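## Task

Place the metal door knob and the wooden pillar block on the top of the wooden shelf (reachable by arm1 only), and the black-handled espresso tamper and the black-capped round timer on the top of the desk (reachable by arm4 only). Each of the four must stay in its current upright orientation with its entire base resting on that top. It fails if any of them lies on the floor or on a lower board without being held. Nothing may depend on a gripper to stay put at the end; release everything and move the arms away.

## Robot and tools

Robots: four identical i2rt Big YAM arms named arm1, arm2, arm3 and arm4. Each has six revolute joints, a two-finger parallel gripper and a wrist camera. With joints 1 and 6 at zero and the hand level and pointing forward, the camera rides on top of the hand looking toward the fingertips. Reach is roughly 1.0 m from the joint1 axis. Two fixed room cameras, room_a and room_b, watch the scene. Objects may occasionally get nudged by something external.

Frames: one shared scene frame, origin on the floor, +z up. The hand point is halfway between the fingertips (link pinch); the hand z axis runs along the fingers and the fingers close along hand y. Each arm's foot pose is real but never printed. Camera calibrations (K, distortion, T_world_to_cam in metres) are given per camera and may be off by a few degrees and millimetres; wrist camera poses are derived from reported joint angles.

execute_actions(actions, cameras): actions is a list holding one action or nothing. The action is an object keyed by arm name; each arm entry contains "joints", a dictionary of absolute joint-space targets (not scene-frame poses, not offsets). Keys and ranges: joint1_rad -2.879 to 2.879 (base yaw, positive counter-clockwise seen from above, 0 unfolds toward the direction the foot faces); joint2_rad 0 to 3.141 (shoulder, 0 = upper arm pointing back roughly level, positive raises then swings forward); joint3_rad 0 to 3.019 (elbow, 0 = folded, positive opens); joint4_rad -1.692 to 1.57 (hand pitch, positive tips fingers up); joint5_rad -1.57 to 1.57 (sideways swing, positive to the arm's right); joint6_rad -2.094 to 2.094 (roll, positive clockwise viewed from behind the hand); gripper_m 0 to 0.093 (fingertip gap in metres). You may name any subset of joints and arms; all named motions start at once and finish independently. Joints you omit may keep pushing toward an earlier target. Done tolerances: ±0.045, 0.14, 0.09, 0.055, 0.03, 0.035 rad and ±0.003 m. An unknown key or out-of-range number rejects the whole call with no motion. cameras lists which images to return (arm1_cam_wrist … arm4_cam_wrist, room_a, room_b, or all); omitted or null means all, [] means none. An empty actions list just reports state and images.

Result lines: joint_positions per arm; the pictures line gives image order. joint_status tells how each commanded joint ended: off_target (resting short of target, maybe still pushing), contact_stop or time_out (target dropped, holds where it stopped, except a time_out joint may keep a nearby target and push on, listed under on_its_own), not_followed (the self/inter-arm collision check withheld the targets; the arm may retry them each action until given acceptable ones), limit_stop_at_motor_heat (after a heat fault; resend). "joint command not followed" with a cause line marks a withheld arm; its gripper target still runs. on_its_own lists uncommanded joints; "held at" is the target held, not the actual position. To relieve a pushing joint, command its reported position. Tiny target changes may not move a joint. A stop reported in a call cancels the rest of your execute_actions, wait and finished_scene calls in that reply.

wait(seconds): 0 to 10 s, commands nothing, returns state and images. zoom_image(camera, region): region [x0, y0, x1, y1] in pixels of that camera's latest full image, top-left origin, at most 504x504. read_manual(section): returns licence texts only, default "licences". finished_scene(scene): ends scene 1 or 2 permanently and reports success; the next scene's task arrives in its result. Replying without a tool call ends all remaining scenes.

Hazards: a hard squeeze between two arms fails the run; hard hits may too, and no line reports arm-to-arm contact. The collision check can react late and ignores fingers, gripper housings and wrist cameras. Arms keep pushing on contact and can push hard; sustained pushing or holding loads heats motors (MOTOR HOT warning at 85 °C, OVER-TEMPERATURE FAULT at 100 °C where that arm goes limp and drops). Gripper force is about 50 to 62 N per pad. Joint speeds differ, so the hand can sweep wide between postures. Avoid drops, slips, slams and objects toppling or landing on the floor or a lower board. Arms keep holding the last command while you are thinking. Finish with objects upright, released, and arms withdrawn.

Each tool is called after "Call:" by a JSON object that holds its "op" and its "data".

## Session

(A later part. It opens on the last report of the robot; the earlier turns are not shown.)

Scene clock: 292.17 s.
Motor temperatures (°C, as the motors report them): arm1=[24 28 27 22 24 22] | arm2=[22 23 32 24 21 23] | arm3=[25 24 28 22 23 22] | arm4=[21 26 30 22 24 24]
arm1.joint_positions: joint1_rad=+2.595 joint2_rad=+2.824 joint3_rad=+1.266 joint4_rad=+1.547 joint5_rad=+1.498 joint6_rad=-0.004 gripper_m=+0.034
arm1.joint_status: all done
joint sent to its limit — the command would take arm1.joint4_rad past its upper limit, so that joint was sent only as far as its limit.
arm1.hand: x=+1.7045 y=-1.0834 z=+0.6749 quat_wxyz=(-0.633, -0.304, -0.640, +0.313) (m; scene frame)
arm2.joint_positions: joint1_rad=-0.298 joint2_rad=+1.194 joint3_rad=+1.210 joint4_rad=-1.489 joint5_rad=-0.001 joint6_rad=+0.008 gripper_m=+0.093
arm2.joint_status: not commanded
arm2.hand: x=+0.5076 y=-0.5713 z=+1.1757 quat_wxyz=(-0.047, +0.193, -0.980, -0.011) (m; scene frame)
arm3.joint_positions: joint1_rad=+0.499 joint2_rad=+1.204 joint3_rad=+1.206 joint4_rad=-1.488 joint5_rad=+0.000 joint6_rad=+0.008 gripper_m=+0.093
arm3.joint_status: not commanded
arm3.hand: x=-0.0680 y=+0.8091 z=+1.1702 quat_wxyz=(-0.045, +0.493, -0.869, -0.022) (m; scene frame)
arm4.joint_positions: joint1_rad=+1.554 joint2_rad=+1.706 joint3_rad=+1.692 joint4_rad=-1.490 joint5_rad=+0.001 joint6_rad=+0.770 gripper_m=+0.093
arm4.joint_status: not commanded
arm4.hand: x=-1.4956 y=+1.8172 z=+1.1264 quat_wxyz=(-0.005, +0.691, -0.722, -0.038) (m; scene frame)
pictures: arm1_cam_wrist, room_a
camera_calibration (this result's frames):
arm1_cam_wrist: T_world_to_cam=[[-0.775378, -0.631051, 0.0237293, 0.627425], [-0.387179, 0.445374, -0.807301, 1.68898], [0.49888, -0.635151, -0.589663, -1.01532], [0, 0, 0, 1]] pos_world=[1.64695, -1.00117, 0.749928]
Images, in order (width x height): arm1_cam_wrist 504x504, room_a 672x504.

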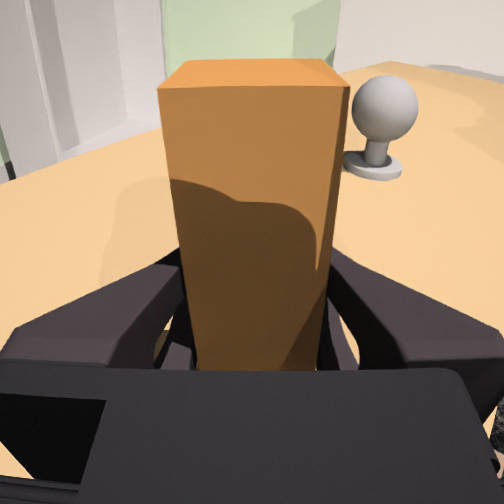

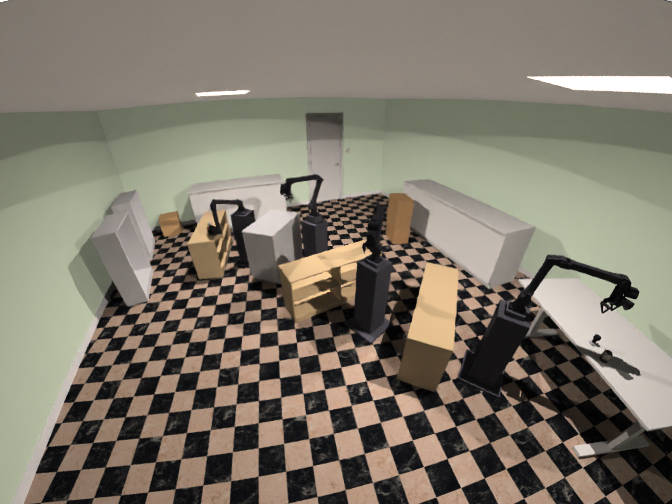

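Call:
{"op": "execute_actions", "data": {"actions": [{"arm1":{"joints":{"joint2_rad":2.86,"joint3_rad":1.3}}}], "cameras": ["arm1_cam_wrist","room_a"]}}

Call:
{"op": "zoom_image", "data": {"camera": "room_a", "region": [170,180,270,270]}}

Scene clock: 297.77 s.
Motor temperatures (°C, as the motors report them): arm1=[24 28 27 22 24 22] | arm2=[22 23 32 24 21 23] | arm3=[25 24 28 22 23 22] | arm4=[21 26 30 22 24 24]
arm1.joint_positions: joint1_rad=+2.595 joint2_rad=+2.849 joint3_rad=+1.291 joint4_rad=+1.548 joint5_rad=+1.498 joint6_rad=-0.003 gripper_m=+0.034
arm1.joint_status: all done
arm1.hand: x=+1.7054 y=-1.0828 z=+0.6655 quat_wxyz=(-0.633, -0.305, -0.639, +0.313) (m; scene frame)
arm2.joint_positions: joint1_rad=-0.298 joint2_rad=+1.194 joint3_rad=+1.210 joint4_rad=-1.489 joint5_rad=-0.001 joint6_rad=+0.008 gripper_m=+0.093
arm2.joint_status: not commanded
arm2.hand: x=+0.5076 y=-0.5713 z=+1.1757 quat_wxyz=(-0.047, +0.193, -0.980, -0.011) (m; scene frame)
arm3.joint_positions: joint1_rad=+0.499 joint2_rad=+1.204 joint3_rad=+1.206 joint4_rad=-1.488 joint5_rad=+0.000 joint6_rad=+0.008 gripper_m=+0.093
arm3.joint_status: not commanded
arm3.hand: x=-0.0680 y=+0.8091 z=+1.1702 quat_wxyz=(-0.045, +0.493, -0.869, -0.022) (m; scene frame)
arm4.joint_positions: joint1_rad=+1.554 joint2_rad=+1.706 joint3_rad=+1.692 joint4_rad=-1.490 joint5_rad=+0.001 joint6_rad=+0.770 gripper_m=+0.093
arm4.joint_status: not commanded
arm4.hand: x=-1.4956 y=+1.8172 z=+1.1264 quat_wxyz=(-0.005, +0.691, -0.722, -0.038) (m; scene frame)
pictures: arm1_cam_wrist, room_a
camera_calibration (this result's frames):
arm1_cam_wrist: T_world_to_cam=[[-0.775423, -0.631077, 0.0214457, 0.630266], [-0.385685, 0.446465, -0.807413, 1.68019], [0.499965, -0.634358, -0.589597, -1.02193], [0, 0, 0, 1]] pos_world=[1.64768, -1.00067, 0.740565]
Images, in order (width x height): arm1_cam_wrist 504x504, room_a 672x504.

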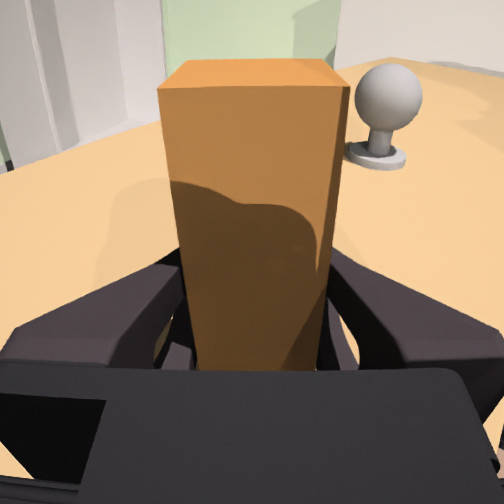

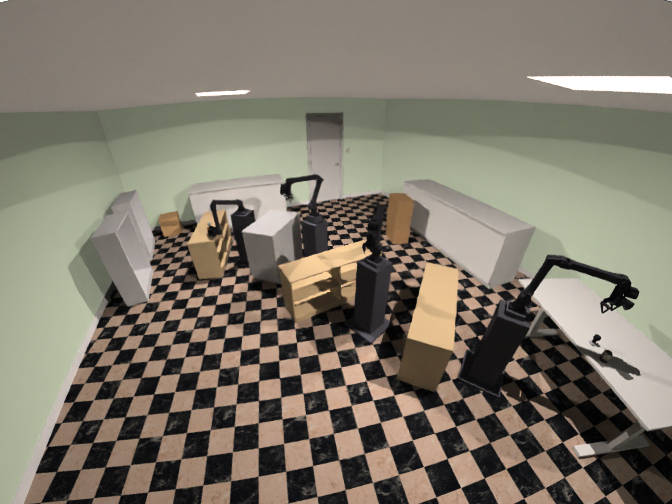

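Region (170, 180, 270, 270) of room_a's 672x504 image, scaled by 5.040, with more detail than that image has; it fills the top 454 rows of this view, and the rest is white.

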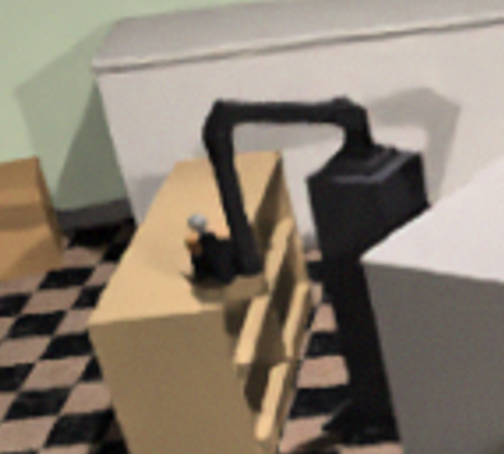

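Possibly touching (moved less). One more nudge to test.

Call:
{"op": "execute_actions", "data": {"actions": [{"arm1":{"joints":{"joint2_rad":2.9,"joint3_rad":1.33}}}], "cameras": ["arm1_cam_wrist"]}}

Scene clock: 300.27 s.
Motor temperatures (°C, as the motors report them): arm1=[24 28 27 22 24 22] | arm2=[22 23 32 24 21 23] | arm3=[25 24 28 22 23 22] | arm4=[21 26 30 22 24 24]
arm1.joint_positions: joint1_rad=+2.595 joint2_rad=+2.857 joint3_rad=+1.314 joint4_rad=+1.561 joint5_rad=+1.505 joint6_rad=-0.003 gripper_m=+0.034
arm1.joint_status: all done
arm1.hand: x=+1.7092 y=-1.0803 z=+0.6647 quat_wxyz=(-0.637, -0.315, -0.633, +0.307) (m; scene frame)
arm2.joint_positions: joint1_rad=-0.298 joint2_rad=+1.194 joint3_rad=+1.210 joint4_rad=-1.489 joint5_rad=-0.001 joint6_rad=+0.008 gripper_m=+0.093
arm2.joint_status: not commanded
arm2.hand: x=+0.5076 y=-0.5713 z=+1.1757 quat_wxyz=(-0.047, +0.193, -0.980, -0.011) (m; scene frame)
arm3.joint_positions: joint1_rad=+0.499 joint2_rad=+1.204 joint3_rad=+1.206 joint4_rad=-1.488 joint5_rad=+0.000 joint6_rad=+0.008 gripper_m=+0.093
arm3.joint_status: not commanded
arm3.hand: x=-0.0680 y=+0.8091 z=+1.1702 quat_wxyz=(-0.045, +0.493, -0.869, -0.022) (m; scene frame)
arm4.joint_positions: joint1_rad=+1.554 joint2_rad=+1.706 joint3_rad=+1.692 joint4_rad=-1.490 joint5_rad=+0.001 joint6_rad=+0.770 gripper_m=+0.093
arm4.joint_status: not commanded
arm4.hand: x=-1.4956 y=+1.8172 z=+1.1264 quat_wxyz=(-0.005, +0.691, -0.722, -0.038) (m; scene frame)
pictures: arm1_cam_wrist
camera_calibration (this result's frames):
arm1_cam_wrist: T_world_to_cam=[[-0.78043, -0.625222, -0.00514558, 0.667393], [-0.364333, 0.461434, -0.808913, 1.66057], [0.508125, -0.629425, -0.587906, -1.03249], [0, 0, 0, 1]] pos_world=[1.65049, -0.998852, 0.739685]
Images, in order (width x height): arm1_cam_wrist 504x504.

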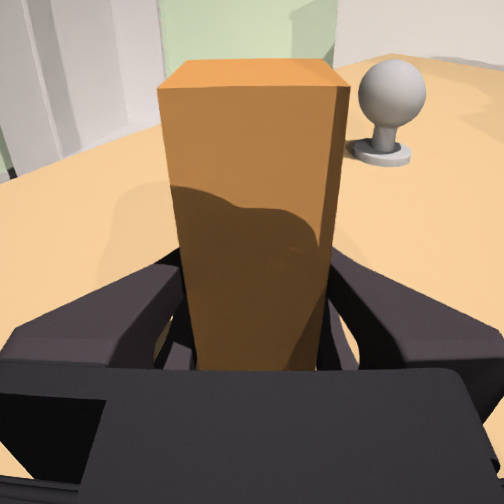

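Contact. Release.

Call:
{"op": "execute_actions", "data": {"actions": [{"arm1":{"joints":{"joint2_rad":2.857,"joint3_rad":1.314,"gripper_m":0.075}}}], "cameras": ["arm1_cam_wrist"]}}

Call:
{"op": "execute_actions", "data": {"actions": [{"arm1":{"joints":{"joint2_rad":2.6,"joint3_rad":1.15,"joint4_rad":1.5}}}], "cameras": ["arm1_cam_wrist"]}}

Call:
{"op": "execute_actions", "data": {"actions": [{"arm1":{"joints":{"joint2_rad":2.2,"joint3_rad":1.3,"joint4_rad":0.3}}}], "cameras": ["arm1_cam_wrist","room_a"]}}

Call:
{"op": "zoom_image", "data": {"camera": "room_a", "region": [170,180,270,270]}}

Scene clock: 305.00 s.
Motor temperatures (°C, as the motors report them): arm1=[24 28 26 22 24 22] | arm2=[22 23 32 24 21 23] | arm3=[25 24 28 22 23 22] | arm4=[21 26 30 22 24 24]
arm1.joint_positions: joint1_rad=+2.595 joint2_rad=+2.857 joint3_rad=+1.314 joint4_rad=+1.561 joint5_rad=+1.504 joint6_rad=-0.003 gripper_m=+0.075
arm1.joint_status: all done
arm1.hand: x=+1.7095 y=-1.0800 z=+0.6649 quat_wxyz=(-0.637, -0.315, -0.633, +0.306) (m; scene frame)
arm2.joint_positions: joint1_rad=-0.298 joint2_rad=+1.194 joint3_rad=+1.210 joint4_rad=-1.489 joint5_rad=-0.001 joint6_rad=+0.008 gripper_m=+0.093
arm2.joint_status: not commanded
arm2.hand: x=+0.5076 y=-0.5713 z=+1.1757 quat_wxyz=(-0.047, +0.193, -0.980, -0.011) (m; scene frame)
arm3.joint_positions: joint1_rad=+0.499 joint2_rad=+1.204 joint3_rad=+1.206 joint4_rad=-1.488 joint5_rad=+0.000 joint6_rad=+0.008 gripper_m=+0.093
arm3.joint_status: not commanded
arm3.hand: x=-0.0680 y=+0.8091 z=+1.1702 quat_wxyz=(-0.045, +0.493, -0.869, -0.022) (m; scene frame)
arm4.joint_positions: joint1_rad=+1.554 joint2_rad=+1.706 joint3_rad=+1.692 joint4_rad=-1.490 joint5_rad=+0.001 joint6_rad=+0.770 gripper_m=+0.093
arm4.joint_status: not commanded
arm4.hand: x=-1.4956 y=+1.8172 z=+1.1264 quat_wxyz=(-0.005, +0.691, -0.722, -0.038) (m; scene frame)
pictures: arm1_cam_wrist
camera_calibration (this result's frames):
arm1_cam_wrist: T_world_to_cam=[[-0.779474, -0.626411, -0.00552682, 0.665121], [-0.364768, 0.461036, -0.808944, 1.66107], [0.509279, -0.628534, -0.58786, -1.03344], [0, 0, 0, 1]] pos_world=[1.65066, -0.998723, 0.739868]
Images, in order (width x height): arm1_cam_wrist 504x504.

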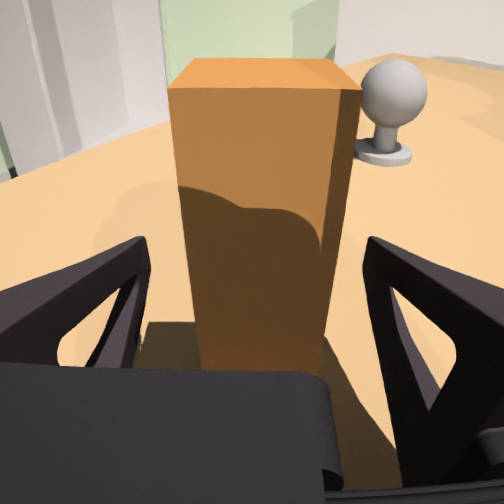

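Scene clock: 306.20 s.
Motor temperatures (°C, as the motors report them): arm1=[24 28 26 22 24 22] | arm2=[22 23 32 24 21 23] | arm3=[25 24 28 22 23 22] | arm4=[21 26 30 22 24 24]
arm1.joint_positions: joint1_rad=+2.595 joint2_rad=+2.585 joint3_rad=+1.154 joint4_rad=+1.514 joint5_rad=+1.502 joint6_rad=-0.003 gripper_m=+0.075
arm1.joint_status: all done
arm1.hand: x=+1.7242 y=-1.0704 z=+0.7750 quat_wxyz=(-0.648, -0.334, -0.622, +0.286) (m; scene frame)
arm2.joint_positions: joint1_rad=-0.298 joint2_rad=+1.194 joint3_rad=+1.210 joint4_rad=-1.489 joint5_rad=-0.001 joint6_rad=+0.008 gripper_m=+0.093
arm2.joint_status: not commanded
arm2.hand: x=+0.5076 y=-0.5713 z=+1.1757 quat_wxyz=(-0.047, +0.193, -0.980, -0.011) (m; scene frame)
arm3.joint_positions: joint1_rad=+0.499 joint2_rad=+1.204 joint3_rad=+1.206 joint4_rad=-1.488 joint5_rad=+0.000 joint6_rad=+0.008 gripper_m=+0.093
arm3.joint_status: not commanded
arm3.hand: x=-0.0680 y=+0.8091 z=+1.1702 quat_wxyz=(-0.045, +0.493, -0.869, -0.022) (m; scene frame)
arm4.joint_positions: joint1_rad=+1.554 joint2_rad=+1.706 joint3_rad=+1.692 joint4_rad=-1.490 joint5_rad=+0.001 joint6_rad=+0.770 gripper_m=+0.093
arm4.joint_status: not commanded
arm4.hand: x=-1.4956 y=+1.8172 z=+1.1264 quat_wxyz=(-0.005, +0.691, -0.722, -0.038) (m; scene frame)
pictures: arm1_cam_wrist
camera_calibration (this result's frames):
arm1_cam_wrist: T_world_to_cam=[[-0.776543, -0.626111, -0.0704703, 0.728802], [-0.321626, 0.490087, -0.810168, 1.70868], [0.541792, -0.606465, -0.581947, -1.00712], [0, 0, 0, 1]] pos_world=[1.66115, -0.991875, 0.84958]
Images, in order (width x height): arm1_cam_wrist 504x504.

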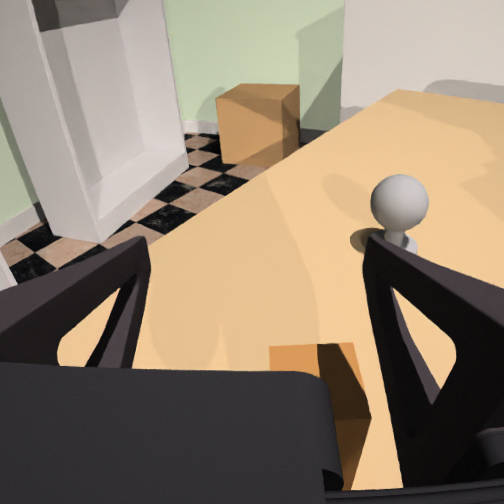

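Scene clock: 307.93 s.
Motor temperatures (°C, as the motors report them): arm1=[24 28 27 22 24 22] | arm2=[22 23 32 24 21 23] | arm3=[25 24 28 22 23 22] | arm4=[21 26 30 22 24 24]
arm1.joint_positions: joint1_rad=+2.595 joint2_rad=+2.201 joint3_rad=+1.299 joint4_rad=+0.315 joint5_rad=+1.502 joint6_rad=-0.003 gripper_m=+0.075
arm1.joint_status: all done
arm1.hand: x=+1.7992 y=-1.0200 z=+0.9226 quat_wxyz=(-0.505, -0.118, -0.712, +0.475) (m; scene frame)
arm2.joint_positions: joint1_rad=-0.298 joint2_rad=+1.194 joint3_rad=+1.210 joint4_rad=-1.489 joint5_rad=-0.001 joint6_rad=+0.008 gripper_m=+0.093
arm2.joint_status: not commanded
arm2.hand: x=+0.5076 y=-0.5713 z=+1.1757 quat_wxyz=(-0.047, +0.193, -0.980, -0.011) (m; scene frame)
arm3.joint_positions: joint1_rad=+0.499 joint2_rad=+1.204 joint3_rad=+1.206 joint4_rad=-1.488 joint5_rad=+0.000 joint6_rad=+0.008 gripper_m=+0.093
arm3.joint_status: not commanded
arm3.hand: x=-0.0680 y=+0.8091 z=+1.1702 quat_wxyz=(-0.045, +0.493, -0.869, -0.022) (m; scene frame)
arm4.joint_positions: joint1_rad=+1.554 joint2_rad=+1.706 joint3_rad=+1.692 joint4_rad=-1.490 joint5_rad=+0.001 joint6_rad=+0.770 gripper_m=+0.093
arm4.joint_status: not commanded
arm4.hand: x=-1.4956 y=+1.8172 z=+1.1264 quat_wxyz=(-0.005, +0.691, -0.722, -0.038) (m; scene frame)
pictures: arm1_cam_wrist, room_a
camera_calibration (this result's frames):
arm1_cam_wrist: T_world_to_cam=[[-0.633628, -0.531501, 0.562159, 0.084734], [-0.740575, 0.206549, -0.639443, 2.13479], [0.223751, -0.821489, -0.524491, -0.631442], [0, 0, 0, 1]] pos_world=[1.77594, -0.914624, 0.986254]
Images, in order (width x height): arm1_cam_wrist 504x504, room_a 672x504.

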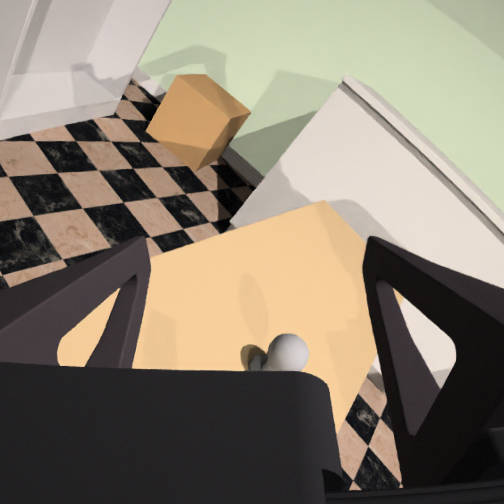

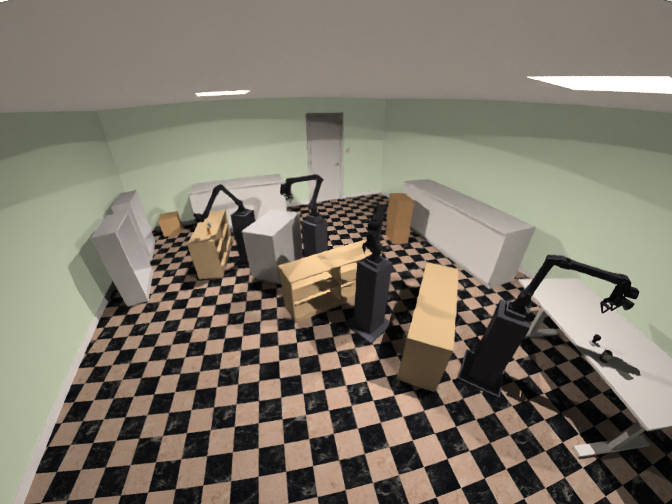

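Region (170, 180, 270, 270) of room_a's 672x504 image, scaled by 5.040, with more detail than that image has; it fills the top 454 rows of this view, and the rest is white.

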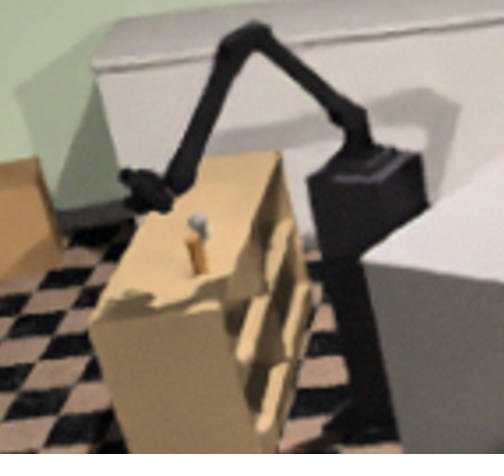

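Call:
{"op": "finished_scene", "data": {"scene": 2}}

The scene is finished: the task was done.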